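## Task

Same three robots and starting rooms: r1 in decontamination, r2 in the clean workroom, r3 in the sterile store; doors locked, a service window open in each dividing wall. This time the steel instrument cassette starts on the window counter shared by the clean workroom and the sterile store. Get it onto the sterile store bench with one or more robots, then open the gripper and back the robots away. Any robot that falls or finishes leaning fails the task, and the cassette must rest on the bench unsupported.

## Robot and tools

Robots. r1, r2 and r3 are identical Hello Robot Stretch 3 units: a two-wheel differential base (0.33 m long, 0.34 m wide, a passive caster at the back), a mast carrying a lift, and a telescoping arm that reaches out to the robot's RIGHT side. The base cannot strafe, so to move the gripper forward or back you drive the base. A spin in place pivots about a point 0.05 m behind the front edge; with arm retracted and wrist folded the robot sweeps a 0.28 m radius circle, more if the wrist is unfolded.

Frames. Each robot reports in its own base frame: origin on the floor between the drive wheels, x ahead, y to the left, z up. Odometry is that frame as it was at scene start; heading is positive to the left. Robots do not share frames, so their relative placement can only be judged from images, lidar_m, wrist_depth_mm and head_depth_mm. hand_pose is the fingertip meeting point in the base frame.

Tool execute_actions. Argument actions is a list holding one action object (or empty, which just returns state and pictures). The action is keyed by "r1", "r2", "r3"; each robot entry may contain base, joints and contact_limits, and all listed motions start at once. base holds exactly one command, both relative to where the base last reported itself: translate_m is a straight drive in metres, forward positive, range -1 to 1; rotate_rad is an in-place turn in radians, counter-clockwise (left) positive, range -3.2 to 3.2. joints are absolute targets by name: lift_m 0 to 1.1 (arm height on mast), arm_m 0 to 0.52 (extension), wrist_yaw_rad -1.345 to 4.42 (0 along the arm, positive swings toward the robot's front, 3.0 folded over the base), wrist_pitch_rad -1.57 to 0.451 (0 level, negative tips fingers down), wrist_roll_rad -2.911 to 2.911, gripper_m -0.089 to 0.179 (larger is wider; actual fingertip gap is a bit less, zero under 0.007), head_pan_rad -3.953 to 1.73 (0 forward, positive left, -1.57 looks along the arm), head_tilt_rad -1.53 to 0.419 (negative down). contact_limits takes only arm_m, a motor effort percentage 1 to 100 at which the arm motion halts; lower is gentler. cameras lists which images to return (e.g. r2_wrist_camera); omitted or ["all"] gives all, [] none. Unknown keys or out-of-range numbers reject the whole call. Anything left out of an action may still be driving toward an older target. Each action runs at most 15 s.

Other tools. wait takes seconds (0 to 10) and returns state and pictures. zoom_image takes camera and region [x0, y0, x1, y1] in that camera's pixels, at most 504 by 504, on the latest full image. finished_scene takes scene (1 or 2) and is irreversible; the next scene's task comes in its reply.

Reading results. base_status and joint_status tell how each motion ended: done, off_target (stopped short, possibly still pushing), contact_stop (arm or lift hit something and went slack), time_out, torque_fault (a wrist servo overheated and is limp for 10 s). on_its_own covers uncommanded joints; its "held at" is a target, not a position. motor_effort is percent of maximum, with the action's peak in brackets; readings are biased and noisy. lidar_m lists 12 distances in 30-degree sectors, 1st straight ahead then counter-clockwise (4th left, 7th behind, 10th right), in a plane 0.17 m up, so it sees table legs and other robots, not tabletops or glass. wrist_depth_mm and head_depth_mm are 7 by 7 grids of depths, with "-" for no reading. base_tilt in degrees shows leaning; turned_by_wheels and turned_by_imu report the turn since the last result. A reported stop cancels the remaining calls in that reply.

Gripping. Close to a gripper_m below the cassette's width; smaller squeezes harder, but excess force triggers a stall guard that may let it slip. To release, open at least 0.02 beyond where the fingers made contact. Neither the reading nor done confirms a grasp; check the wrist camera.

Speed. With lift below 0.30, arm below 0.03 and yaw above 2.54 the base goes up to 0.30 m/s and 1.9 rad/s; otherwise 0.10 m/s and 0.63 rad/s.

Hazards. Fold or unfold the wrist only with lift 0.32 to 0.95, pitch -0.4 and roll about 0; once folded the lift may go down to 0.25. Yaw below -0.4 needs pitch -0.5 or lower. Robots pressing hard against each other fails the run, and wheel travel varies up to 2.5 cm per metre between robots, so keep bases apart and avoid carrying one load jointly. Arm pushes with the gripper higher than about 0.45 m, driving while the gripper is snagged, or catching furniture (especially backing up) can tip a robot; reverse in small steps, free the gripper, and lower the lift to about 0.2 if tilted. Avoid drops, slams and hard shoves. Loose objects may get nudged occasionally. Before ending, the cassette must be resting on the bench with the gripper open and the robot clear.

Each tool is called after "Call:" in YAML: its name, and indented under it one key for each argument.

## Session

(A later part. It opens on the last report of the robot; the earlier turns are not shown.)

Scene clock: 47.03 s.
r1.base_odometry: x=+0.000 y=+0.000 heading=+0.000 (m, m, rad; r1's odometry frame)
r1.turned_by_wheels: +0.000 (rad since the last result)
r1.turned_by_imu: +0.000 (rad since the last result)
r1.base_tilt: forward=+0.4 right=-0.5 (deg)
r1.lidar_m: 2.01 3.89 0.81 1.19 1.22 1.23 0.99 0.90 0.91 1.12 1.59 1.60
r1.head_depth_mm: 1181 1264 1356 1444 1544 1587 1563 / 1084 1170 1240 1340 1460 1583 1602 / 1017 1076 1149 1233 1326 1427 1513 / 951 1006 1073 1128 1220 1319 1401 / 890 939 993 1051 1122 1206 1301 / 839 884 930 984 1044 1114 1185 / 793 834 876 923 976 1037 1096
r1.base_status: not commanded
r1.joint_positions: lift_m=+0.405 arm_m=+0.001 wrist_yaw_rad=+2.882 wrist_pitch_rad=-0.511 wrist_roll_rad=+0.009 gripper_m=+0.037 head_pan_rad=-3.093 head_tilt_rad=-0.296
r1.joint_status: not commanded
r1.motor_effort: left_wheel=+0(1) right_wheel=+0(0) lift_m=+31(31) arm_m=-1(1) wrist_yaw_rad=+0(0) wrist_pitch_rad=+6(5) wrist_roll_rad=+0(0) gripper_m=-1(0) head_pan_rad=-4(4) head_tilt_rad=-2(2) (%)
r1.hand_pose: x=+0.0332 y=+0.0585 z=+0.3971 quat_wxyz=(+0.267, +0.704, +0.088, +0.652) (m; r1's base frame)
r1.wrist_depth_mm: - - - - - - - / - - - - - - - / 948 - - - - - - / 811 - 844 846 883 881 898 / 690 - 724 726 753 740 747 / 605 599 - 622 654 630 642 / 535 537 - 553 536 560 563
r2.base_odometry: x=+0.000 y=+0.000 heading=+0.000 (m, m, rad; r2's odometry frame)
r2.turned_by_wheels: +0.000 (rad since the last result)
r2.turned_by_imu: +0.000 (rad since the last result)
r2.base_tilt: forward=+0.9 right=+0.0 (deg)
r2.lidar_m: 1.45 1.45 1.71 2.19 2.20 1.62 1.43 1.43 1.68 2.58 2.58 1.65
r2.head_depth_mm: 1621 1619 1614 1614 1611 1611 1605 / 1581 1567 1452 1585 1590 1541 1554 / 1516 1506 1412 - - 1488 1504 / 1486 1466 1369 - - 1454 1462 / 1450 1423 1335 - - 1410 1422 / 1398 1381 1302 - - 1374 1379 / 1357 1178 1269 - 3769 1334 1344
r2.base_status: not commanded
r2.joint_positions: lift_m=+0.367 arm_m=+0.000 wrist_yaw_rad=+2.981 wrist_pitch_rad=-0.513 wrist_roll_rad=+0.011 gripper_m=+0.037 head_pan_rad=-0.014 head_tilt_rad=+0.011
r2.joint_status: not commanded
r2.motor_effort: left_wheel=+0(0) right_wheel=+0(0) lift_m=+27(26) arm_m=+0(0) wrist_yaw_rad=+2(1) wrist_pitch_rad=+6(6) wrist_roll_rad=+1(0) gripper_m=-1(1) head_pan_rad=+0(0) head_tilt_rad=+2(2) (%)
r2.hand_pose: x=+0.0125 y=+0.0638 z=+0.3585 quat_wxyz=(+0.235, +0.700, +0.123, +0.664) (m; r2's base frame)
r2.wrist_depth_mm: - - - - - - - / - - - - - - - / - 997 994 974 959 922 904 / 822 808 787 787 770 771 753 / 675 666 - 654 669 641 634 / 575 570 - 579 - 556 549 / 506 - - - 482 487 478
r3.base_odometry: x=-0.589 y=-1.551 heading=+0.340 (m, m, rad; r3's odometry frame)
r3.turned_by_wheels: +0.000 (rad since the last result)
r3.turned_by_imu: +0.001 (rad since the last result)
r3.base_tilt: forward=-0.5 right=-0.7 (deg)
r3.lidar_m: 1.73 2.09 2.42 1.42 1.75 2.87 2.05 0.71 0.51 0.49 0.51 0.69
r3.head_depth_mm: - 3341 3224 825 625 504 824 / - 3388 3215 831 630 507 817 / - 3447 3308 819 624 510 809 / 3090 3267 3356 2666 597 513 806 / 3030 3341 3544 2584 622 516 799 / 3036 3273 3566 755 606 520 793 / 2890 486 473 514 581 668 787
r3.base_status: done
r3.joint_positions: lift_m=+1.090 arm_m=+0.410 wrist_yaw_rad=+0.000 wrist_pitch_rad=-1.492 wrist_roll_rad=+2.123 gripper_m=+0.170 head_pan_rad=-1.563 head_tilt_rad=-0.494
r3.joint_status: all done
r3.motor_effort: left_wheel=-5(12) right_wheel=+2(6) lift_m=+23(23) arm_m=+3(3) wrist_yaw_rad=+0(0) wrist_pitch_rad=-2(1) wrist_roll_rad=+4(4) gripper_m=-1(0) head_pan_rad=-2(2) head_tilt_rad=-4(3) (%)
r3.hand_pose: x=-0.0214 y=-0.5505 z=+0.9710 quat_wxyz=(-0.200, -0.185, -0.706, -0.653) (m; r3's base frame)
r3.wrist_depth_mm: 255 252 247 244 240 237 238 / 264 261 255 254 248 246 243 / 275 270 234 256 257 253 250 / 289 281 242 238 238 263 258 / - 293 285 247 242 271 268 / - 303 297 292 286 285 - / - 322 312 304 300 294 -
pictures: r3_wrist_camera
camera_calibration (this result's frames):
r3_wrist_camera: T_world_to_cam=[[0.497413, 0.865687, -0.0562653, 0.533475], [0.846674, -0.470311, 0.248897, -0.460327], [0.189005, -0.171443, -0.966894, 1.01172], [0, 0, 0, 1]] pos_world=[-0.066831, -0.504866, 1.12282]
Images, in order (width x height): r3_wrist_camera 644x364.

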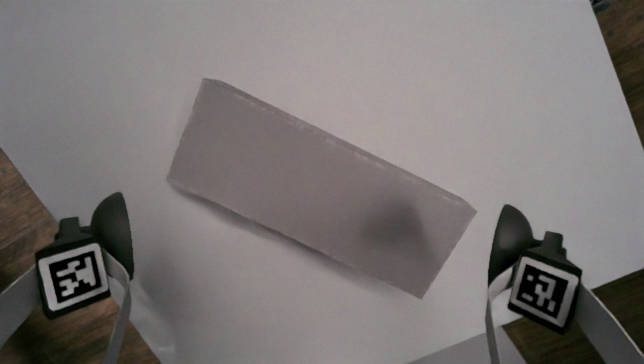

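Wrong way.

Call:
execute_actions:
  actions:
    - {"r3":{"joints":{"wrist_roll_rad":1.0}}}
  cameras: ["r3_wrist_camera"]

Call:
execute_actions:
  actions:
    - {"r3":{"joints":{"lift_m":0.993}}}
  cameras: []

Call:
execute_actions:
  actions:
    - {"r3":{"joints":{"gripper_m":-0.05}}}
  cameras: []

Call:
execute_actions:
  actions:
    - {"r3":{"joints":{"lift_m":1.09}}}
  cameras: []

Scene clock: 52.47 s.
r1.base_odometry: x=+0.000 y=+0.000 heading=+0.000 (m, m, rad; r1's odometry frame)
r1.turned_by_wheels: +0.000 (rad since the last result)
r1.turned_by_imu: +0.000 (rad since the last result)
r1.base_tilt: forward=+0.4 right=-0.5 (deg)
r1.lidar_m: 2.01 3.89 0.81 1.19 1.22 1.23 0.99 0.90 0.91 1.12 1.59 1.60
r1.head_depth_mm: 1178 1262 1356 1437 1523 1584 1565 / 1080 1166 1247 1349 1465 1593 1609 / 1016 1072 1147 1238 1325 1435 1506 / 947 1001 1062 1136 1219 1315 1412 / 891 943 986 1052 1123 1208 1298 / 840 886 929 983 1042 1115 1193 / 794 833 876 922 973 1029 1102
r1.base_status: not commanded
r1.joint_positions: lift_m=+0.405 arm_m=+0.001 wrist_yaw_rad=+2.882 wrist_pitch_rad=-0.511 wrist_roll_rad=+0.009 gripper_m=+0.037 head_pan_rad=-3.093 head_tilt_rad=-0.296
r1.joint_status: not commanded
r1.motor_effort: left_wheel=+1(1) right_wheel=+0(0) lift_m=+31(31) arm_m=-1(1) wrist_yaw_rad=+0(0) wrist_pitch_rad=+6(6) wrist_roll_rad=+0(0) gripper_m=+0(0) head_pan_rad=-5(4) head_tilt_rad=-1(1) (%)
r1.hand_pose: x=+0.0332 y=+0.0585 z=+0.3971 quat_wxyz=(+0.267, +0.704, +0.088, +0.652) (m; r1's base frame)
r1.wrist_depth_mm: - - - - - - - / - - - - - - - / 960 - - - - - - / 816 - 828 846 870 885 896 / 702 - 733 721 750 729 743 / 602 602 - 612 643 634 647 / 532 541 - 547 542 557 562
r2.base_odometry: x=+0.000 y=+0.000 heading=+0.000 (m, m, rad; r2's odometry frame)
r2.turned_by_wheels: +0.000 (rad since the last result)
r2.turned_by_imu: +0.000 (rad since the last result)
r2.base_tilt: forward=+0.9 right=+0.1 (deg)
r2.lidar_m: 1.45 1.45 1.71 2.19 2.20 1.63 1.43 1.43 1.69 2.58 2.58 1.64
r2.head_depth_mm: 1632 1623 1629 1619 1604 1602 1600 / 1580 1565 1450 1584 1571 1539 1540 / 1517 1511 1416 - - 1487 1504 / 1488 1471 1372 - - 1454 1464 / 1438 1423 1337 - - 1413 1415 / 1407 1383 1298 - - 1372 1385 / 1359 1172 1269 - 3830 1343 1348
r2.base_status: not commanded
r2.joint_positions: lift_m=+0.367 arm_m=+0.000 wrist_yaw_rad=+2.981 wrist_pitch_rad=-0.513 wrist_roll_rad=+0.011 gripper_m=+0.037 head_pan_rad=-0.014 head_tilt_rad=+0.011
r2.joint_status: not commanded
r2.motor_effort: left_wheel=+1(0) right_wheel=+0(1) lift_m=+27(27) arm_m=+0(0) wrist_yaw_rad=+0(0) wrist_pitch_rad=+6(6) wrist_roll_rad=+0(0) gripper_m=+0(0) head_pan_rad=+0(0) head_tilt_rad=+2(3) (%)
r2.hand_pose: x=+0.0125 y=+0.0638 z=+0.3585 quat_wxyz=(+0.235, +0.700, +0.123, +0.664) (m; r2's base frame)
r2.wrist_depth_mm: - - - - - - - / - - - - - - - / - - 985 973 943 926 914 / 808 806 800 794 759 748 754 / 668 665 - 655 659 644 636 / 582 565 - 575 - 552 544 / 502 - - - 481 483 480
r3.base_odometry: x=-0.589 y=-1.551 heading=+0.340 (m, m, rad; r3's odometry frame)
r3.turned_by_wheels: +0.000 (rad since the last result)
r3.turned_by_imu: +0.001 (rad since the last result)
r3.base_tilt: forward=-0.5 right=-0.8 (deg)
r3.lidar_m: 1.73 2.09 2.43 1.43 1.75 2.87 2.05 0.71 0.51 0.49 0.51 0.69
r3.head_depth_mm: - 3371 3229 821 625 504 825 / - 3398 3112 832 630 508 817 / - - 3522 839 620 511 812 / 3082 3323 - 828 605 513 807 / 3019 3352 3545 2581 623 517 800 / 2978 3300 3512 754 606 519 794 / 2883 486 474 513 581 669 790
r3.base_status: not commanded
r3.joint_positions: lift_m=+1.090 arm_m=+0.410 wrist_yaw_rad=+0.000 wrist_pitch_rad=-1.492 wrist_roll_rad=+1.008 gripper_m=+0.170 head_pan_rad=-1.563 head_tilt_rad=-0.494
r3.joint_status: all done
r3.motor_effort: left_wheel=-5(4) right_wheel=+3(3) lift_m=+23(23) arm_m=+3(3) wrist_yaw_rad=+0(0) wrist_pitch_rad=-2(2) wrist_roll_rad=-4(4) gripper_m=+0(0) head_pan_rad=-2(2) head_tilt_rad=-3(4) (%)
r3.hand_pose: x=-0.0216 y=-0.5506 z=+0.9710 quat_wxyz=(+0.204, +0.189, -0.705, -0.652) (m; r3's base frame)
r3.wrist_depth_mm: - 259 256 251 249 246 244 / - 265 262 227 253 252 247 / 280 272 267 233 261 260 255 / 289 281 276 239 267 261 260 / 295 286 282 246 275 269 265 / - 296 291 252 280 279 - / - 288 296 294 287 285 -
pictures: r3_wrist_camera
camera_calibration (this result's frames):
r3_wrist_camera: T_world_to_cam=[[-0.560276, 0.826652, -0.0523217, 0.485444], [0.810986, 0.560316, 0.168367, 0.184638], [0.168498, 0.0519, -0.984335, 1.15121], [0, 0, 0, 1]] pos_world=[-0.0717314, -0.564496, 1.12748]
Images, in order (width x height): r3_wrist_camera 644x364.

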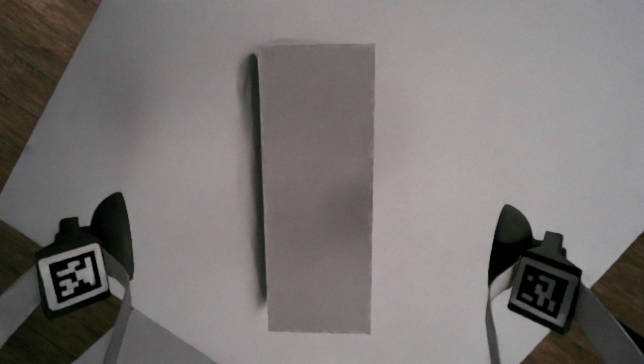

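Scene clock: 54.17 s.
r1.base_odometry: x=+0.000 y=+0.000 heading=+0.000 (m, m, rad; r1's odometry frame)
r1.turned_by_wheels: +0.000 (rad since the last result)
r1.turned_by_imu: +0.000 (rad since the last result)
r1.base_tilt: forward=+0.4 right=-0.5 (deg)
r1.lidar_m: 2.01 3.90 0.80 1.19 1.22 1.22 0.98 0.90 0.91 1.13 1.59 1.60
r1.head_depth_mm: 1175 1266 1357 1439 1532 1596 1565 / 1087 1168 1244 1350 1464 1600 1600 / 1014 1084 1147 1236 1326 1436 1511 / 955 1004 1067 1135 1218 1310 1397 / 891 938 993 1055 1126 1211 1293 / 841 886 934 982 1043 1112 1187 / 794 835 878 917 972 1032 1099
r1.base_status: not commanded
r1.joint_positions: lift_m=+0.405 arm_m=+0.001 wrist_yaw_rad=+2.882 wrist_pitch_rad=-0.511 wrist_roll_rad=+0.009 gripper_m=+0.037 head_pan_rad=-3.093 head_tilt_rad=-0.296
r1.joint_status: not commanded
r1.motor_effort: left_wheel=+1(1) right_wheel=+0(0) lift_m=+31(31) arm_m=+0(1) wrist_yaw_rad=+0(0) wrist_pitch_rad=+6(6) wrist_roll_rad=+0(0) gripper_m=+1(0) head_pan_rad=-4(4) head_tilt_rad=-1(2) (%)
r1.hand_pose: x=+0.0332 y=+0.0585 z=+0.3971 quat_wxyz=(+0.267, +0.704, +0.088, +0.652) (m; r1's base frame)
r1.wrist_depth_mm: - - - - - - - / - - - - - - - / 947 - - - - - - / 804 - 833 862 872 882 900 / 696 - 734 719 750 753 740 / 598 595 - 621 649 632 637 / 529 535 - 551 541 559 563
r2.base_odometry: x=+0.000 y=+0.000 heading=+0.000 (m, m, rad; r2's odometry frame)
r2.turned_by_wheels: +0.000 (rad since the last result)
r2.turned_by_imu: +0.000 (rad since the last result)
r2.base_tilt: forward=+0.8 right=+0.3 (deg)
r2.lidar_m: 1.45 1.45 1.71 2.19 2.20 1.62 1.43 1.43 1.69 2.58 2.58 1.65
r2.head_depth_mm: 1629 1613 1611 1612 1610 1603 1593 / 1573 1549 1449 1586 1579 1544 1545 / 1529 1504 1409 - - 1485 1503 / 1487 1465 1369 - - 1453 1454 / 1443 1425 1343 - - 1415 1415 / 1409 1385 1299 - - 1378 1381 / 1370 1173 1263 - 3806 1328 1343
r2.base_status: not commanded
r2.joint_positions: lift_m=+0.367 arm_m=+0.000 wrist_yaw_rad=+2.981 wrist_pitch_rad=-0.513 wrist_roll_rad=+0.011 gripper_m=+0.037 head_pan_rad=-0.014 head_tilt_rad=+0.011
r2.joint_status: not commanded
r2.motor_effort: left_wheel=+1(0) right_wheel=+0(0) lift_m=+27(27) arm_m=+0(0) wrist_yaw_rad=+1(0) wrist_pitch_rad=+6(6) wrist_roll_rad=+1(1) gripper_m=+0(1) head_pan_rad=+0(0) head_tilt_rad=+2(2) (%)
r2.hand_pose: x=+0.0125 y=+0.0638 z=+0.3585 quat_wxyz=(+0.235, +0.700, +0.123, +0.664) (m; r2's base frame)
r2.wrist_depth_mm: - - - - - - - / - - - - - - - / - - 1000 987 934 930 931 / 805 791 802 775 769 769 744 / 681 663 - 660 657 627 628 / 568 567 - 578 - 547 549 / 505 - - - 487 486 476
r3.base_odometry: x=-0.589 y=-1.551 heading=+0.340 (m, m, rad; r3's odometry frame)
r3.turned_by_wheels: +0.000 (rad since the last result)
r3.turned_by_imu: +0.000 (rad since the last result)
r3.base_tilt: forward=-0.4 right=-0.7 (deg)
r3.lidar_m: 1.73 2.09 2.43 1.43 1.75 2.87 2.04 0.71 0.51 0.49 0.51 0.69
r3.head_depth_mm: 2971 3294 - 820 625 504 822 / - 3283 3075 830 631 506 816 / - 3298 - 802 618 510 811 / 3159 3279 3536 808 603 514 807 / 3014 3290 3522 2587 622 516 800 / 3013 3282 3504 755 606 520 793 / 2900 486 473 513 581 669 790
r3.base_status: not commanded
r3.joint_positions: lift_m=+0.994 arm_m=+0.410 wrist_yaw_rad=+0.000 wrist_pitch_rad=-1.498 wrist_roll_rad=+1.004 gripper_m=+0.170 head_pan_rad=-1.563 head_tilt_rad=-0.494
r3.joint_status: all done
r3.motor_effort: left_wheel=-4(5) right_wheel=+2(2) lift_m=+10(18) arm_m=+2(3) wrist_yaw_rad=-1(1) wrist_pitch_rad=+0(2) wrist_roll_rad=-2(4) gripper_m=-1(2) head_pan_rad=-2(2) head_tilt_rad=-3(3) (%)
r3.hand_pose: x=-0.0216 y=-0.5492 z=+0.8749 quat_wxyz=(+0.205, +0.190, -0.703, -0.654) (m; r3's base frame)
r3.wrist_depth_mm: 168 167 133 132 159 158 155 / 172 170 136 135 162 161 159 / 177 174 141 138 165 165 163 / 181 179 144 142 170 169 166 / 187 184 147 145 175 173 170 / - 188 152 149 179 179 174 / 197 194 156 153 184 183 181
pictures: none
No camera images: the call's "cameras" was empty. Leave "cameras" out to get every camera's image.

Scene clock: 58.50 s.
r1.base_odometry: x=+0.000 y=+0.000 heading=+0.000 (m, m, rad; r1's odometry frame)
r1.turned_by_wheels: +0.000 (rad since the last result)
r1.turned_by_imu: +0.000 (rad since the last result)
r1.base_tilt: forward=+0.3 right=-0.5 (deg)
r1.lidar_m: 2.01 3.90 0.81 1.19 1.22 1.23 0.98 0.90 0.91 1.12 1.59 1.60
r1.head_depth_mm: 1171 1263 1371 1440 1531 1604 1559 / 1091 1163 1247 1338 1457 1600 1593 / 1017 1079 1150 1234 1326 1437 1516 / 941 1004 1066 1140 1210 1310 1412 / 891 938 1000 1053 1128 1206 1291 / 841 886 933 989 1043 1114 1184 / 794 832 874 919 971 1028 1097
r1.base_status: not commanded
r1.joint_positions: lift_m=+0.405 arm_m=+0.001 wrist_yaw_rad=+2.882 wrist_pitch_rad=-0.511 wrist_roll_rad=+0.009 gripper_m=+0.037 head_pan_rad=-3.093 head_tilt_rad=-0.296
r1.joint_status: not commanded
r1.motor_effort: left_wheel=+0(0) right_wheel=+0(0) lift_m=+31(31) arm_m=+0(1) wrist_yaw_rad=-1(0) wrist_pitch_rad=+6(6) wrist_roll_rad=+0(0) gripper_m=-1(1) head_pan_rad=-4(4) head_tilt_rad=-1(2) (%)
r1.hand_pose: x=+0.0332 y=+0.0585 z=+0.3971 quat_wxyz=(+0.267, +0.704, +0.088, +0.652) (m; r1's base frame)
r1.wrist_depth_mm: - - - - - - - / - - - - - - - / 945 - - - - - - / 811 - 837 861 867 881 884 / 693 - 719 707 760 738 743 / 600 599 - 623 650 638 644 / 525 538 - 553 538 557 560
r2.base_odometry: x=+0.000 y=+0.000 heading=+0.000 (m, m, rad; r2's odometry frame)
r2.turned_by_wheels: +0.000 (rad since the last result)
r2.turned_by_imu: +0.000 (rad since the last result)
r2.base_tilt: forward=+0.7 right=+0.2 (deg)
r2.lidar_m: 1.45 1.45 1.72 2.19 2.19 1.63 1.43 1.43 1.68 2.58 2.58 1.65
r2.head_depth_mm: 1630 1620 1617 1604 1612 1600 1594 / 1585 1565 1452 1572 1579 1541 1558 / 1519 1510 1406 - 1803 1498 1509 / 1481 1466 1371 - - 1456 1465 / 1436 1419 1330 - - 1414 1424 / 1406 1386 1298 - - 1378 1377 / 1370 1173 1264 - 3785 1329 1343
r2.base_status: not commanded
r2.joint_positions: lift_m=+0.367 arm_m=+0.000 wrist_yaw_rad=+2.981 wrist_pitch_rad=-0.513 wrist_roll_rad=+0.011 gripper_m=+0.037 head_pan_rad=-0.014 head_tilt_rad=+0.011
r2.joint_status: not commanded
r2.motor_effort: left_wheel=+0(0) right_wheel=-1(0) lift_m=+26(27) arm_m=+0(0) wrist_yaw_rad=+0(0) wrist_pitch_rad=+6(6) wrist_roll_rad=+0(0) gripper_m=+0(0) head_pan_rad=+0(0) head_tilt_rad=+2(2) (%)
r2.hand_pose: x=+0.0125 y=+0.0638 z=+0.3585 quat_wxyz=(+0.235, +0.700, +0.123, +0.664) (m; r2's base frame)
r2.wrist_depth_mm: - - - - - - - / - - - - - - - / - - 967 963 969 941 927 / 818 791 790 804 770 755 746 / 673 658 - 649 653 643 633 / 576 576 - 572 - 551 550 / 505 - - - 483 485 479
r3.base_odometry: x=-0.589 y=-1.551 heading=+0.340 (m, m, rad; r3's odometry frame)
r3.turned_by_wheels: +0.000 (rad since the last result)
r3.turned_by_imu: -0.021 (rad since the last result)
r3.base_tilt: forward=-0.4 right=-0.9 (deg)
r3.lidar_m: 1.61 2.08 2.44 1.43 1.74 2.87 2.25 0.72 0.52 0.49 0.51 0.67
r3.head_depth_mm: 3032 3309 - 823 627 503 840 / - 3306 3272 833 631 508 827 / - 3305 - 803 596 510 815 / - 3282 3542 811 578 514 809 / 3008 3330 3549 2596 625 518 798 / 2986 3300 3535 2508 628 520 788 / 2950 3130 522 520 570 652 780
r3.base_status: not commanded
r3.joint_positions: lift_m=+0.994 arm_m=+0.410 wrist_yaw_rad=+0.003 wrist_pitch_rad=-1.569 wrist_roll_rad=+0.991 gripper_m=-0.040 head_pan_rad=-1.563 head_tilt_rad=-0.495
r3.joint_status: gripper_m off_target (ended at -0.040, target -0.050)
r3.on_its_own: gripper_m is held at -0.042, not at your -0.050, by its stall guard, which is still easing
r3.motor_effort: left_wheel=-1(9) right_wheel=-1(11) lift_m=+6(10) arm_m=+2(2) wrist_yaw_rad=-4(9) wrist_pitch_rad=+19(21) wrist_roll_rad=+6(8) gripper_m=-41(100) head_pan_rad=-2(2) head_tilt_rad=-3(4) (%)
r3.hand_pose: x=-0.0217 y=-0.5308 z=+0.8763 quat_wxyz=(+0.204, +0.203, -0.677, -0.677) (m; r3's base frame)
r3.wrist_depth_mm: 161 161 127 125 125 161 161 / 166 166 131 129 128 166 166 / 171 171 134 132 132 171 171 / 176 176 138 135 136 177 176 / 182 182 140 139 138 182 183 / 188 189 145 144 143 188 189 / 195 196 193 147 194 196 196
pictures: none
No camera images: the call's "cameras" was empty. Leave "cameras" out to get every camera's image.

Scene clock: 60.53 s.
r1.base_odometry: x=+0.000 y=+0.000 heading=+0.000 (m, m, rad; r1's odometry frame)
r1.turned_by_wheels: +0.000 (rad since the last result)
r1.turned_by_imu: +0.000 (rad since the last result)
r1.base_tilt: forward=+0.4 right=-0.5 (deg)
r1.lidar_m: 2.01 3.88 0.81 1.19 1.22 1.23 0.98 0.90 0.91 1.12 1.59 1.60
r1.head_depth_mm: 1180 1257 1359 1457 1537 1597 1568 / 1087 1161 1250 1342 1457 1592 1606 / 1010 1080 1151 1234 1324 1428 1501 / 949 1001 1065 1136 1216 1306 1398 / 892 935 995 1055 1125 1203 1286 / 839 879 928 987 1046 1104 1189 / 796 833 873 921 975 1036 1096
r1.base_status: not commanded
r1.joint_positions: lift_m=+0.405 arm_m=+0.001 wrist_yaw_rad=+2.882 wrist_pitch_rad=-0.511 wrist_roll_rad=+0.009 gripper_m=+0.037 head_pan_rad=-3.093 head_tilt_rad=-0.296
r1.joint_status: not commanded
r1.motor_effort: left_wheel=+0(0) right_wheel=+0(0) lift_m=+31(31) arm_m=-1(0) wrist_yaw_rad=+0(0) wrist_pitch_rad=+6(6) wrist_roll_rad=+0(0) gripper_m=+0(0) head_pan_rad=-4(4) head_tilt_rad=-2(1) (%)
r1.hand_pose: x=+0.0332 y=+0.0585 z=+0.3971 quat_wxyz=(+0.267, +0.704, +0.088, +0.652) (m; r1's base frame)
r1.wrist_depth_mm: - - - - - - - / - - - - - - - / 945 - - - - - - / 809 - 842 850 872 878 901 / 682 - 729 714 752 734 748 / 600 601 - 610 646 635 640 / 526 544 - 552 542 554 556
r2.base_odometry: x=+0.000 y=+0.000 heading=+0.000 (m, m, rad; r2's odometry frame)
r2.turned_by_wheels: +0.000 (rad since the last result)
r2.turned_by_imu: +0.000 (rad since the last result)
r2.base_tilt: forward=+0.8 right=-0.1 (deg)
r2.lidar_m: 1.45 1.45 1.71 2.19 2.19 1.62 1.43 1.43 1.69 2.59 2.58 1.65
r2.head_depth_mm: 1631 1624 1613 1607 1611 1602 1606 / 1569 1558 1454 1578 1582 1545 1543 / 1525 1515 1409 - - 1495 1501 / 1476 1476 1370 - - 1451 1456 / 1437 1424 1337 - - 1411 1424 / 1398 1384 1306 - - 1377 1380 / 1361 1176 1269 - 3813 1330 1346
r2.base_status: not commanded
r2.joint_positions: lift_m=+0.367 arm_m=+0.000 wrist_yaw_rad=+2.981 wrist_pitch_rad=-0.513 wrist_roll_rad=+0.011 gripper_m=+0.037 head_pan_rad=-0.014 head_tilt_rad=+0.011
r2.joint_status: not commanded
r2.motor_effort: left_wheel=+0(0) right_wheel=+0(0) lift_m=+28(27) arm_m=+0(0) wrist_yaw_rad=+0(2) wrist_pitch_rad=+6(6) wrist_roll_rad=+0(0) gripper_m=-1(0) head_pan_rad=+0(0) head_tilt_rad=+3(2) (%)
r2.hand_pose: x=+0.0125 y=+0.0638 z=+0.3585 quat_wxyz=(+0.235, +0.700, +0.123, +0.664) (m; r2's base frame)
r2.wrist_depth_mm: - - - - - - - / - - - - - - - / - 999 990 967 956 975 921 / 812 790 790 782 767 769 758 / 675 669 - 650 679 643 636 / 576 572 - 581 - 546 541 / 502 - - - 488 480 476
r3.base_odometry: x=-0.589 y=-1.551 heading=+0.340 (m, m, rad; r3's odometry frame)
r3.turned_by_wheels: +0.000 (rad since the last result)
r3.turned_by_imu: +0.000 (rad since the last result)
r3.base_tilt: forward=-0.6 right=-0.7 (deg)
r3.lidar_m: 1.61 2.08 2.44 1.42 1.75 2.88 2.25 0.72 0.51 0.49 0.51 0.68
r3.head_depth_mm: - 3357 3439 822 625 503 836 / - 3420 3247 762 630 506 826 / - - 3196 631 633 510 813 / - 3307 - 574 619 513 805 / 3030 3313 3534 2579 641 516 795 / 2987 3258 3535 2480 627 519 789 / 2912 3153 520 517 567 650 780
r3.base_status: not commanded
r3.joint_positions: lift_m=+1.090 arm_m=+0.410 wrist_yaw_rad=+0.002 wrist_pitch_rad=-1.501 wrist_roll_rad=+0.993 gripper_m=-0.029 head_pan_rad=-1.563 head_tilt_rad=-0.495
r3.joint_status: all done
r3.on_its_own: gripper_m is held at -0.029, not at your -0.050, by its stall guard, which is still easing
r3.motor_effort: left_wheel=-1(3) right_wheel=-1(2) lift_m=+25(26) arm_m=+2(2) wrist_yaw_rad=-2(4) wrist_pitch_rad=+0(19) wrist_roll_rad=+4(5) gripper_m=-16(46) head_pan_rad=-2(3) head_tilt_rad=-3(3) (%)
r3.hand_pose: x=-0.0216 y=-0.5484 z=+0.9710 quat_wxyz=(+0.209, +0.195, -0.701, -0.654) (m; r3's base frame)
r3.wrist_depth_mm: - 258 125 124 124 244 244 / - 264 128 127 128 254 248 / 280 271 133 132 257 257 255 / 284 279 136 135 266 264 260 / 290 287 139 139 139 270 268 / - 295 145 143 144 276 - / - 298 151 148 287 287 -
pictures: none
No camera images: the call's "cameras" was empty. Leave "cameras" out to get every camera's image.

Call:
execute_actions:
  actions:
    - {"r3":{"joints":{"arm_m":0.01}}}
  cameras: []

Call:
execute_actions:
  actions:
    - {"r3":{"base":{"rotate_rad":1.85}}}
  cameras: []

Call:
execute_actions:
  actions:
    - {"r3":{"base":{"translate_m":1.0}}}
  cameras: []

Call:
execute_actions:
  actions:
    - {"r3":{"base":{"rotate_rad":1.27}}}
  cameras: []

Call:
execute_actions:
  actions:
    - {"r3":{"joints":{"arm_m":0.45}}}
  cameras: ["r3_nav_camera"]

Scene clock: 70.03 s.
r1.base_odometry: x=+0.000 y=+0.000 heading=+0.000 (m, m, rad; r1's odometry frame)
r1.turned_by_wheels: +0.000 (rad since the last result)
r1.turned_by_imu: +0.000 (rad since the last result)
r1.base_tilt: forward=+0.4 right=-0.5 (deg)
r1.lidar_m: 2.01 3.90 0.81 1.19 1.22 1.23 0.99 0.90 0.91 1.12 1.59 1.60
r1.head_depth_mm: 1178 1269 1361 1444 1532 1587 1560 / 1083 1164 1243 1352 1457 1601 1599 / 1014 1080 1140 1235 1332 1446 1512 / 952 1004 1066 1135 1220 1315 1405 / 892 942 989 1053 1123 1194 1290 / 842 885 932 987 1041 1109 1192 / 794 834 875 923 972 1034 1098
r1.base_status: not commanded
r1.joint_positions: lift_m=+0.405 arm_m=+0.001 wrist_yaw_rad=+2.882 wrist_pitch_rad=-0.511 wrist_roll_rad=+0.009 gripper_m=+0.037 head_pan_rad=-3.093 head_tilt_rad=-0.296
r1.joint_status: not commanded
r1.motor_effort: left_wheel=+0(1) right_wheel=+0(0) lift_m=+31(31) arm_m=-1(0) wrist_yaw_rad=+0(0) wrist_pitch_rad=+6(5) wrist_roll_rad=+0(0) gripper_m=-1(1) head_pan_rad=-4(3) head_tilt_rad=-1(2) (%)
r1.hand_pose: x=+0.0332 y=+0.0585 z=+0.3971 quat_wxyz=(+0.267, +0.704, +0.088, +0.652) (m; r1's base frame)
r1.wrist_depth_mm: - - - - - - - / - - - - - - - / 953 994 - - - - - / 818 - 843 850 868 879 893 / 691 - 726 720 748 739 756 / 591 593 - 623 644 630 646 / 530 542 - 547 537 559 557
r2.base_odometry: x=+0.000 y=+0.000 heading=+0.000 (m, m, rad; r2's odometry frame)
r2.turned_by_wheels: +0.000 (rad since the last result)
r2.turned_by_imu: +0.001 (rad since the last result)
r2.base_tilt: forward=+0.8 right=+0.1 (deg)
r2.lidar_m: 1.45 1.45 1.71 2.19 2.19 1.62 1.43 1.43 1.69 2.58 2.59 1.65
r2.head_depth_mm: 1632 1620 1618 1607 1602 1610 1596 / 1584 1561 1450 1583 1576 1541 1549 / 1528 1515 1407 - - 1494 1505 / 1483 1463 1362 - - 1461 1457 / 1449 1428 1335 - - 1422 1417 / 1397 1383 1301 - - 1375 1381 / 1364 1174 1264 - 3785 1334 1348
r2.base_status: not commanded
r2.joint_positions: lift_m=+0.367 arm_m=+0.000 wrist_yaw_rad=+2.981 wrist_pitch_rad=-0.513 wrist_roll_rad=+0.011 gripper_m=+0.037 head_pan_rad=-0.014 head_tilt_rad=+0.011
r2.joint_status: not commanded
r2.motor_effort: left_wheel=+1(2) right_wheel=+0(1) lift_m=+27(26) arm_m=+0(0) wrist_yaw_rad=+1(1) wrist_pitch_rad=+6(6) wrist_roll_rad=+1(0) gripper_m=+0(1) head_pan_rad=+0(0) head_tilt_rad=+3(3) (%)
r2.hand_pose: x=+0.0125 y=+0.0638 z=+0.3585 quat_wxyz=(+0.235, +0.700, +0.123, +0.664) (m; r2's base frame)
r2.wrist_depth_mm: - - - - - - - / - - - - - - - / - - 995 985 948 934 914 / 815 803 800 777 771 750 750 / 682 662 - 650 658 634 637 / 579 573 - 580 - 553 543 / 504 - - - 488 484 474
r3.base_odometry: x=-0.589 y=-1.551 heading=+0.340 (m, m, rad; r3's odometry frame)
r3.turned_by_wheels: +0.000 (rad since the last result)
r3.turned_by_imu: +0.001 (rad since the last result)
r3.base_tilt: forward=-0.5 right=-0.7 (deg)
r3.lidar_m: 1.61 2.08 2.44 1.42 1.75 2.88 2.25 0.72 0.51 0.49 0.51 0.67
r3.head_depth_mm: 2980 - - - - - - / - - - - - - - / - - - - - - - / - 3335 3581 846 639 545 - / 3022 3316 3544 2602 644 530 814 / 2979 3268 3516 2508 626 519 788 / 2956 3168 519 518 568 651 778
r3.base_status: not commanded
r3.joint_positions: lift_m=+1.090 arm_m=+0.010 wrist_yaw_rad=+0.001 wrist_pitch_rad=-1.500 wrist_roll_rad=+0.994 gripper_m=+0.018 head_pan_rad=-1.563 head_tilt_rad=-0.495
r3.joint_status: all done
r3.on_its_own: gripper_m is held at +0.017, not at your -0.050, by its stall guard, which is not easing now
r3.motor_effort: left_wheel=+0(1) right_wheel=+0(0) lift_m=+24(24) arm_m=-3(5) wrist_yaw_rad=-2(2) wrist_pitch_rad=+0(1) wrist_roll_rad=+4(4) gripper_m=-24(29) head_pan_rad=-3(2) head_tilt_rad=-3(3) (%)
r3.hand_pose: x=-0.0216 y=-0.1491 z=+0.9710 quat_wxyz=(+0.209, +0.194, -0.701, -0.654) (m; r3's base frame)
r3.wrist_depth_mm: 262 264 127 125 126 - - / 268 578 131 129 130 - - / 276 687 134 133 132 - - / 296 845 139 137 136 - - / 660 - 141 141 140 - - / 791 - 147 146 145 - - / 926 - 152 150 - - -
pictures: none
No camera images: the call's "cameras" was empty. Leave "cameras" out to get every camera's image.

Scene clock: 73.93 s.
r1.base_odometry: x=+0.000 y=+0.000 heading=+0.000 (m, m, rad; r1's odometry frame)
r1.turned_by_wheels: +0.000 (rad since the last result)
r1.turned_by_imu: +0.000 (rad since the last result)
r1.base_tilt: forward=+0.3 right=-0.5 (deg)
r1.lidar_m: 2.01 3.89 0.81 1.19 1.22 1.23 0.98 0.90 0.91 1.12 1.59 1.60
r1.head_depth_mm: 1174 1265 1353 1428 1526 1604 1573 / 1096 1159 1254 1349 1452 1590 1603 / 1013 1075 1149 1227 1327 1444 1502 / 948 1001 1067 1137 1212 1307 1408 / 892 936 992 1052 1116 1202 1298 / 840 881 936 980 1046 1114 1190 / 796 835 873 923 978 1032 1102
r1.base_status: not commanded
r1.joint_positions: lift_m=+0.405 arm_m=+0.001 wrist_yaw_rad=+2.882 wrist_pitch_rad=-0.511 wrist_roll_rad=+0.009 gripper_m=+0.037 head_pan_rad=-3.093 head_tilt_rad=-0.296
r1.joint_status: not commanded
r1.motor_effort: left_wheel=+0(1) right_wheel=+0(0) lift_m=+31(31) arm_m=-1(0) wrist_yaw_rad=+0(0) wrist_pitch_rad=+6(6) wrist_roll_rad=+0(0) gripper_m=+0(1) head_pan_rad=-4(4) head_tilt_rad=-2(1) (%)
r1.hand_pose: x=+0.0332 y=+0.0585 z=+0.3971 quat_wxyz=(+0.267, +0.704, +0.088, +0.652) (m; r1's base frame)
r1.wrist_depth_mm: - - - - - - - / - - - - - - - / 946 - - - - - - / 814 - 836 848 867 873 898 / 686 - 729 715 745 739 749 / 597 594 - 612 644 636 641 / 525 543 - 549 540 558 558
r2.base_odometry: x=+0.000 y=+0.000 heading=+0.000 (m, m, rad; r2's odometry frame)
r2.turned_by_wheels: +0.000 (rad since the last result)
r2.turned_by_imu: +0.000 (rad since the last result)
r2.base_tilt: forward=+0.8 right=+0.0 (deg)
r2.lidar_m: 1.45 1.45 1.71 2.19 2.19 1.62 1.43 1.43 1.69 2.58 2.59 1.65
r2.head_depth_mm: 1623 1616 1614 1606 1598 1595 1600 / 1573 1562 1454 1579 1571 1550 1548 / 1526 1512 1413 - - 1489 1505 / 1491 1460 1372 - - 1459 1460 / 1438 1430 1333 - - 1411 1414 / 1398 1392 1299 - - 1377 1379 / 1359 1178 1263 - 3803 1327 1341
r2.base_status: not commanded
r2.joint_positions: lift_m=+0.367 arm_m=+0.000 wrist_yaw_rad=+2.981 wrist_pitch_rad=-0.513 wrist_roll_rad=+0.011 gripper_m=+0.037 head_pan_rad=-0.014 head_tilt_rad=+0.011
r2.joint_status: not commanded
r2.motor_effort: left_wheel=+0(1) right_wheel=-1(0) lift_m=+27(27) arm_m=+0(0) wrist_yaw_rad=+1(1) wrist_pitch_rad=+6(6) wrist_roll_rad=+0(0) gripper_m=+0(1) head_pan_rad=+0(0) head_tilt_rad=+2(3) (%)
r2.hand_pose: x=+0.0125 y=+0.0638 z=+0.3585 quat_wxyz=(+0.235, +0.700, +0.123, +0.664) (m; r2's base frame)
r2.wrist_depth_mm: - - - - - - - / - - - - - - - / - 983 978 979 957 942 938 / 817 795 779 774 769 761 750 / 673 674 - 654 670 644 626 / 573 568 - 574 - 551 551 / 506 - - - 490 487 484
r3.base_odometry: x=-0.589 y=-1.551 heading=+2.190 (m, m, rad; r3's odometry frame)
r3.turned_by_wheels: +1.850 (rad since the last result)
r3.turned_by_imu: +1.881 (rad since the last result)
r3.base_tilt: forward=-0.5 right=-0.7 (deg)
r3.lidar_m: 2.04 1.75 2.75 1.01 0.57 0.49 0.49 0.56 0.96 2.02 2.32 1.43
r3.head_depth_mm: 1626 - - - - - - / 1656 - - - - - - / 1696 - - - - - - / 1774 1958 2166 2364 1929 1637 - / 1816 1996 2222 2425 1930 1601 1265 / 1858 2053 2276 2490 1961 1559 1301 / 1897 2098 2358 2534 1974 1567 1309
r3.base_status: done
r3.joint_positions: lift_m=+1.090 arm_m=+0.010 wrist_yaw_rad=+0.001 wrist_pitch_rad=-1.500 wrist_roll_rad=+0.994 gripper_m=+0.018 head_pan_rad=-1.563 head_tilt_rad=-0.495
r3.joint_status: not commanded
r3.on_its_own: gripper_m is held at +0.017, not at your -0.050, by its stall guard, which is not easing now
r3.motor_effort: left_wheel=-5(12) right_wheel=+3(7) lift_m=+25(25) arm_m=-3(3) wrist_yaw_rad=-1(1) wrist_pitch_rad=+0(0) wrist_roll_rad=+4(4) gripper_m=-24(24) head_pan_rad=-2(2) head_tilt_rad=-3(3) (%)
r3.hand_pose: x=-0.0216 y=-0.1491 z=+0.9710 quat_wxyz=(+0.209, +0.194, -0.701, -0.654) (m; r3's base frame)
r3.wrist_depth_mm: - - 127 126 126 860 627 / - - 131 129 130 - 714 / - - 135 133 132 - 831 / - - 139 137 136 - 978 / - - 142 141 140 - - / - - 147 146 145 - - / - - 153 150 - - -
pictures: none
No camera images: the call's "cameras" was empty. Leave "cameras" out to get every camera's image.

Scene clock: 85.17 s.
r1.base_odometry: x=+0.000 y=+0.000 heading=+0.000 (m, m, rad; r1's odometry frame)
r1.turned_by_wheels: +0.000 (rad since the last result)
r1.turned_by_imu: +0.001 (rad since the last result)
r1.base_tilt: forward=+0.4 right=-0.5 (deg)
r1.lidar_m: 2.01 3.90 0.81 1.19 1.22 1.23 0.99 0.90 0.91 1.13 1.59 1.60
r1.head_depth_mm: 1172 1264 1360 1445 1533 1600 1577 / 1093 1164 1241 1347 1460 1595 1591 / 1017 1080 1155 1229 1327 1439 1500 / 946 999 1066 1135 1215 1315 1410 / 888 941 995 1054 1121 1199 1291 / 842 883 929 983 1040 1111 1182 / 797 831 876 923 975 1032 1092
r1.base_status: not commanded
r1.joint_positions: lift_m=+0.405 arm_m=+0.001 wrist_yaw_rad=+2.882 wrist_pitch_rad=-0.511 wrist_roll_rad=+0.009 gripper_m=+0.037 head_pan_rad=-3.093 head_tilt_rad=-0.296
r1.joint_status: not commanded
r1.motor_effort: left_wheel=+0(1) right_wheel=+0(0) lift_m=+31(31) arm_m=+0(1) wrist_yaw_rad=+0(0) wrist_pitch_rad=+6(6) wrist_roll_rad=+0(0) gripper_m=+0(0) head_pan_rad=-4(3) head_tilt_rad=-2(1) (%)
r1.hand_pose: x=+0.0332 y=+0.0585 z=+0.3971 quat_wxyz=(+0.267, +0.704, +0.088, +0.652) (m; r1's base frame)
r1.wrist_depth_mm: - - - - - - - / - - - - - - - / 939 - - - - - - / 808 - 828 864 873 871 902 / 692 - 721 725 760 742 758 / 598 598 - 622 649 637 638 / 530 538 - 548 539 560 559
r2.base_odometry: x=+0.000 y=+0.000 heading=+0.000 (m, m, rad; r2's odometry frame)
r2.turned_by_wheels: +0.000 (rad since the last result)
r2.turned_by_imu: +0.001 (rad since the last result)
r2.base_tilt: forward=+0.7 right=+0.0 (deg)
r2.lidar_m: 1.45 1.45 1.72 2.19 2.19 1.62 1.43 1.43 1.69 2.59 2.58 1.65
r2.head_depth_mm: 1623 1626 1618 1604 1616 1607 1599 / 1565 1566 1456 1594 1577 1540 1557 / 1528 1510 1408 - - 1492 1513 / 1480 1461 1369 - - 1455 1462 / 1440 1426 1340 - - 1418 1418 / 1401 1377 1302 - - 1377 1369 / 1363 1176 1269 - 3738 1335 1342
r2.base_status: not commanded
r2.joint_positions: lift_m=+0.367 arm_m=+0.000 wrist_yaw_rad=+2.981 wrist_pitch_rad=-0.513 wrist_roll_rad=+0.011 gripper_m=+0.037 head_pan_rad=-0.014 head_tilt_rad=+0.011
r2.joint_status: not commanded
r2.motor_effort: left_wheel=+0(0) right_wheel=+0(0) lift_m=+27(27) arm_m=+0(0) wrist_yaw_rad=+1(1) wrist_pitch_rad=+6(6) wrist_roll_rad=+0(0) gripper_m=+0(1) head_pan_rad=+0(0) head_tilt_rad=+2(2) (%)
r2.hand_pose: x=+0.0125 y=+0.0638 z=+0.3585 quat_wxyz=(+0.235, +0.700, +0.123, +0.664) (m; r2's base frame)
r2.wrist_depth_mm: - - - - - - - / - - - - - - - / - - 982 974 944 931 925 / 814 789 792 778 775 757 747 / 672 667 - 654 666 643 626 / 579 569 - 574 - 548 540 / 503 - - - 492 486 481
r3.base_odometry: x=-1.169 y=-0.737 heading=+2.190 (m, m, rad; r3's odometry frame)
r3.turned_by_wheels: +0.000 (rad since the last result)
r3.turned_by_imu: +0.000 (rad since the last result)
r3.base_tilt: forward=-0.5 right=-0.8 (deg)
r3.lidar_m: 1.07 1.22 0.91 2.50 1.71 1.47 1.47 1.68 2.27 2.27 0.71 1.07
r3.head_depth_mm: 1830 - - - - - - / 1867 - - - - - - / 1901 - - - - - - / 1981 2193 2438 2561 1938 1637 - / 2033 2256 2481 2592 1930 1599 1268 / 2085 2309 2575 2614 1897 1432 1182 / 2141 2312 2473 2421 810 1446 1306
r3.base_status: done
r3.joint_positions: lift_m=+1.090 arm_m=+0.010 wrist_yaw_rad=+0.001 wrist_pitch_rad=-1.500 wrist_roll_rad=+0.994 gripper_m=+0.018 head_pan_rad=-1.563 head_tilt_rad=-0.495
r3.joint_status: not commanded
r3.on_its_own: gripper_m is held at +0.017, not at your -0.050, by its stall guard, which is not easing now
r3.motor_effort: left_wheel=-4(7) right_wheel=+2(7) lift_m=+25(25) arm_m=-3(3) wrist_yaw_rad=-2(2) wrist_pitch_rad=+0(0) wrist_roll_rad=+4(4) gripper_m=-24(24) head_pan_rad=-2(2) head_tilt_rad=-3(4) (%)
r3.hand_pose: x=-0.0216 y=-0.1491 z=+0.9710 quat_wxyz=(+0.209, +0.194, -0.701, -0.654) (m; r3's base frame)
r3.wrist_depth_mm: - - 127 126 126 - - / - - 131 130 130 - - / - - 134 133 132 - - / - - 138 137 136 - - / - - 142 140 141 - - / 482 - 147 146 145 - - / 428 - 153 150 - - -
pictures: none
No camera images: the call's "cameras" was empty. Leave "cameras" out to get every camera's image.

Scene clock: 88.17 s.
r1.base_odometry: x=+0.000 y=+0.000 heading=+0.000 (m, m, rad; r1's odometry frame)
r1.turned_by_wheels: +0.000 (rad since the last result)
r1.turned_by_imu: +0.000 (rad since the last result)
r1.base_tilt: forward=+0.4 right=-0.5 (deg)
r1.lidar_m: 2.01 3.90 0.81 1.19 1.22 1.23 0.98 0.90 0.91 1.12 1.59 1.60
r1.head_depth_mm: 1171 1259 1358 1443 1530 1599 1561 / 1092 1159 1244 1347 1461 1593 1600 / 1013 1083 1153 1222 1328 1438 1507 / 946 1006 1073 1136 1221 1316 1409 / 891 941 993 1054 1128 1203 1289 / 840 878 934 987 1042 1107 1181 / 793 833 876 920 979 1027 1101
r1.base_status: not commanded
r1.joint_positions: lift_m=+0.405 arm_m=+0.001 wrist_yaw_rad=+2.882 wrist_pitch_rad=-0.511 wrist_roll_rad=+0.009 gripper_m=+0.037 head_pan_rad=-3.093 head_tilt_rad=-0.296
r1.joint_status: not commanded
r1.motor_effort: left_wheel=+1(1) right_wheel=+0(0) lift_m=+31(31) arm_m=+0(1) wrist_yaw_rad=-1(0) wrist_pitch_rad=+6(6) wrist_roll_rad=+0(0) gripper_m=-1(1) head_pan_rad=-4(4) head_tilt_rad=-2(2) (%)
r1.hand_pose: x=+0.0332 y=+0.0585 z=+0.3971 quat_wxyz=(+0.267, +0.704, +0.088, +0.652) (m; r1's base frame)
r1.wrist_depth_mm: - - - - - - - / - - - - - - - / 945 - - - - - - / 827 - 837 850 872 881 889 / 682 - 738 719 746 738 747 / 600 595 - 616 649 635 645 / 533 539 - 548 538 555 558
r2.base_odometry: x=+0.000 y=+0.000 heading=+0.000 (m, m, rad; r2's odometry frame)
r2.turned_by_wheels: +0.000 (rad since the last result)
r2.turned_by_imu: +0.000 (rad since the last result)
r2.base_tilt: forward=+0.8 right=+0.1 (deg)
r2.lidar_m: 1.45 1.45 1.71 2.19 2.19 1.62 1.42 1.43 1.68 2.59 2.59 1.65
r2.head_depth_mm: 1626 1623 1611 1609 1613 1600 1597 / 1581 1559 1453 1581 1580 1540 1543 / 1530 1502 1411 - - 1488 1500 / 1474 1471 1379 - - 1450 1456 / 1443 1418 1336 - - 1410 1425 / 1404 1378 1302 - - 1374 1384 / 1362 1174 1268 - 3848 1335 1345
r2.base_status: not commanded
r2.joint_positions: lift_m=+0.367 arm_m=+0.000 wrist_yaw_rad=+2.981 wrist_pitch_rad=-0.513 wrist_roll_rad=+0.011 gripper_m=+0.037 head_pan_rad=-0.014 head_tilt_rad=+0.011
r2.joint_status: not commanded
r2.motor_effort: left_wheel=+0(0) right_wheel=+0(1) lift_m=+27(27) arm_m=+0(0) wrist_yaw_rad=+1(1) wrist_pitch_rad=+6(6) wrist_roll_rad=+0(0) gripper_m=+0(0) head_pan_rad=+0(0) head_tilt_rad=+2(2) (%)
r2.hand_pose: x=+0.0125 y=+0.0638 z=+0.3585 quat_wxyz=(+0.235, +0.700, +0.123, +0.664) (m; r2's base frame)
r2.wrist_depth_mm: - - - - - - - / - - - - - - - / - 986 - 965 957 953 941 / 808 788 792 777 769 751 743 / 677 667 - 642 667 636 645 / 576 571 - 574 - 548 552 / 498 - - - 481 482 482
r3.base_odometry: x=-1.169 y=-0.737 heading=-2.823 (m, m, rad; r3's odometry frame)
r3.turned_by_wheels: +1.270 (rad since the last result)
r3.turned_by_imu: +1.291 (rad since the last result)
r3.base_tilt: forward=-0.5 right=-0.8 (deg)
r3.lidar_m: 2.50 2.19 1.54 1.46 1.50 1.96 2.27 0.71 1.12 1.06 1.09 0.91
r3.head_depth_mm: 1134 - - - - - - / 1130 - - - - - - / 1122 - - - - - - / 1136 1250 1387 1046 791 674 - / 1136 1248 1375 1056 797 656 1234 / 1128 1226 1363 1069 801 642 1242 / 1121 1223 1357 1078 809 645 1217
r3.base_status: done
r3.joint_positions: lift_m=+1.090 arm_m=+0.010 wrist_yaw_rad=+0.001 wrist_pitch_rad=-1.500 wrist_roll_rad=+0.994 gripper_m=+0.018 head_pan_rad=-1.563 head_tilt_rad=-0.495
r3.joint_status: not commanded
r3.on_its_own: gripper_m is held at +0.017, not at your -0.050, by its stall guard, which is not easing now
r3.motor_effort: left_wheel=-5(13) right_wheel=+3(8) lift_m=+24(25) arm_m=-3(3) wrist_yaw_rad=-1(1) wrist_pitch_rad=+0(0) wrist_roll_rad=+4(4) gripper_m=-24(24) head_pan_rad=-2(2) head_tilt_rad=-3(3) (%)
r3.hand_pose: x=-0.0216 y=-0.1491 z=+0.9710 quat_wxyz=(+0.209, +0.194, -0.701, -0.654) (m; r3's base frame)
r3.wrist_depth_mm: 367 359 127 126 126 - - / 372 381 131 129 130 - - / 384 - 134 133 133 - - / 391 - 138 137 136 - - / 420 - 142 141 140 - - / - - 147 146 145 - - / - - 152 150 - - -
pictures: none
No camera images: the call's "cameras" was empty. Leave "cameras" out to get every camera's image.

Scene clock: 92.60 s.
r1.base_odometry: x=+0.000 y=+0.000 heading=+0.000 (m, m, rad; r1's odometry frame)
r1.turned_by_wheels: +0.000 (rad since the last result)
r1.turned_by_imu: +0.000 (rad since the last result)
r1.base_tilt: forward=+0.3 right=-0.5 (deg)
r1.lidar_m: 2.01 3.90 0.81 1.19 1.22 1.23 0.99 0.90 0.91 1.12 1.59 1.60
r1.head_depth_mm: 1176 1256 1353 1443 1529 1595 1563 / 1092 1169 1250 1352 1459 1600 1595 / 1013 1083 1143 1229 1317 1434 1490 / 948 1008 1069 1135 1209 1300 1411 / 893 942 991 1050 1125 1196 1296 / 838 884 930 980 1040 1113 1186 / 793 835 870 923 973 1030 1095
r1.base_status: not commanded
r1.joint_positions: lift_m=+0.405 arm_m=+0.001 wrist_yaw_rad=+2.882 wrist_pitch_rad=-0.511 wrist_roll_rad=+0.009 gripper_m=+0.037 head_pan_rad=-3.093 head_tilt_rad=-0.296
r1.joint_status: not commanded
r1.motor_effort: left_wheel=+0(0) right_wheel=+0(0) lift_m=+31(31) arm_m=-1(1) wrist_yaw_rad=+0(0) wrist_pitch_rad=+6(6) wrist_roll_rad=+0(0) gripper_m=-1(0) head_pan_rad=-4(4) head_tilt_rad=-1(1) (%)
r1.hand_pose: x=+0.0332 y=+0.0585 z=+0.3971 quat_wxyz=(+0.267, +0.704, +0.088, +0.652) (m; r1's base frame)
r1.wrist_depth_mm: - - - - - - - / - - - - - - - / 943 - - - - - - / 809 - 850 854 860 869 908 / 689 - 728 721 752 741 740 / 597 596 - 613 642 637 641 / 527 538 - 552 531 558 566
r2.base_odometry: x=+0.000 y=+0.000 heading=+0.000 (m, m, rad; r2's odometry frame)
r2.turned_by_wheels: +0.000 (rad since the last result)
r2.turned_by_imu: +0.000 (rad since the last result)
r2.base_tilt: forward=+0.8 right=+0.1 (deg)
r2.lidar_m: 1.45 1.45 1.71 2.19 2.20 1.62 1.43 1.43 1.69 2.58 2.59 1.65
r2.head_depth_mm: 1632 1627 1612 1615 1610 1606 1595 / 1580 1562 1441 1580 1576 1538 1553 / 1530 1512 1418 - - 1487 1502 / 1481 1461 1370 - - 1460 1460 / 1443 1426 1339 - - 1418 1420 / 1406 1379 1302 - - 1380 1383 / 1366 1174 1271 - 3769 1331 1341
r2.base_status: not commanded
r2.joint_positions: lift_m=+0.367 arm_m=+0.000 wrist_yaw_rad=+2.981 wrist_pitch_rad=-0.513 wrist_roll_rad=+0.011 gripper_m=+0.037 head_pan_rad=-0.014 head_tilt_rad=+0.011
r2.joint_status: not commanded
r2.motor_effort: left_wheel=+0(0) right_wheel=+0(0) lift_m=+27(27) arm_m=+0(0) wrist_yaw_rad=+0(1) wrist_pitch_rad=+6(6) wrist_roll_rad=+0(1) gripper_m=+0(0) head_pan_rad=+0(0) head_tilt_rad=+2(3) (%)
r2.hand_pose: x=+0.0125 y=+0.0638 z=+0.3585 quat_wxyz=(+0.235, +0.700, +0.123, +0.664) (m; r2's base frame)
r2.wrist_depth_mm: - - - - - - - / - - - - - - - / - 990 982 947 960 919 927 / 812 795 795 781 762 752 752 / 673 672 - 645 663 639 630 / 575 576 - 569 - 549 546 / 503 - - - 484 482 481
r3.base_odometry: x=-1.169 y=-0.737 heading=-2.823 (m, m, rad; r3's odometry frame)
r3.turned_by_wheels: +0.000 (rad since the last result)
r3.turned_by_imu: +0.001 (rad since the last result)
r3.base_tilt: forward=-0.5 right=-0.7 (deg)
r3.lidar_m: 2.50 2.19 1.54 1.47 1.50 1.96 2.27 0.71 1.12 1.06 1.09 0.91
r3.head_depth_mm: - 1279 1403 1017 770 623 1268 / 1126 1278 1408 981 777 627 1243 / - 1281 1403 906 784 630 1250 / 1129 1235 1422 605 791 635 1227 / 1133 1240 1369 1013 796 638 1234 / 1124 1232 1363 1070 801 643 1240 / 1118 1228 1355 1076 809 644 1210
r3.base_status: not commanded
r3.joint_positions: lift_m=+1.090 arm_m=+0.450 wrist_yaw_rad=+0.000 wrist_pitch_rad=-1.500 wrist_roll_rad=+0.995 gripper_m=+0.018 head_pan_rad=-1.563 head_tilt_rad=-0.495
r3.joint_status: all done
r3.on_its_own: gripper_m is held at +0.017, not at your -0.050, by its stall guard, which is not easing now
r3.motor_effort: left_wheel=-5(5) right_wheel=+3(3) lift_m=+25(25) arm_m=+3(2) wrist_yaw_rad=+0(2) wrist_pitch_rad=+0(0) wrist_roll_rad=+3(4) gripper_m=-24(23) head_pan_rad=-2(3) head_tilt_rad=-3(3) (%)
r3.hand_pose: x=-0.0216 y=-0.5886 z=+0.9710 quat_wxyz=(+0.208, +0.193, -0.701, -0.654) (m; r3's base frame)
r3.wrist_depth_mm: 362 359 128 126 126 341 333 / 373 367 131 129 130 345 344 / 381 377 134 133 361 356 355 / 389 387 139 137 367 366 - / 407 396 142 141 141 376 - / 412 408 148 146 145 - - / 424 415 153 150 400 - -
pictures: r3_nav_camera (sideways: a quarter turn counterclockwise sets it upright)
camera_calibration (this result's frames):
r3_nav_camera: T_world_to_cam=[[0.011281, -0.47706, 0.878799, -1.10187], [-0.99992, -0.010476, 0.00714883, 0.0487775], [0.00579588, -0.878809, -0.477139, 0.578752], [0, 0, 0, 1]] pos_world=[0.0578493, -0.0165344, 1.24412]
Images, in order (width x height): r3_nav_camera 672x504.

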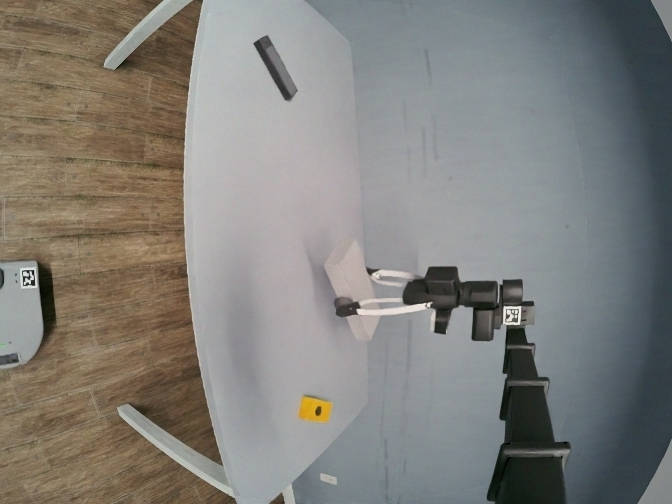

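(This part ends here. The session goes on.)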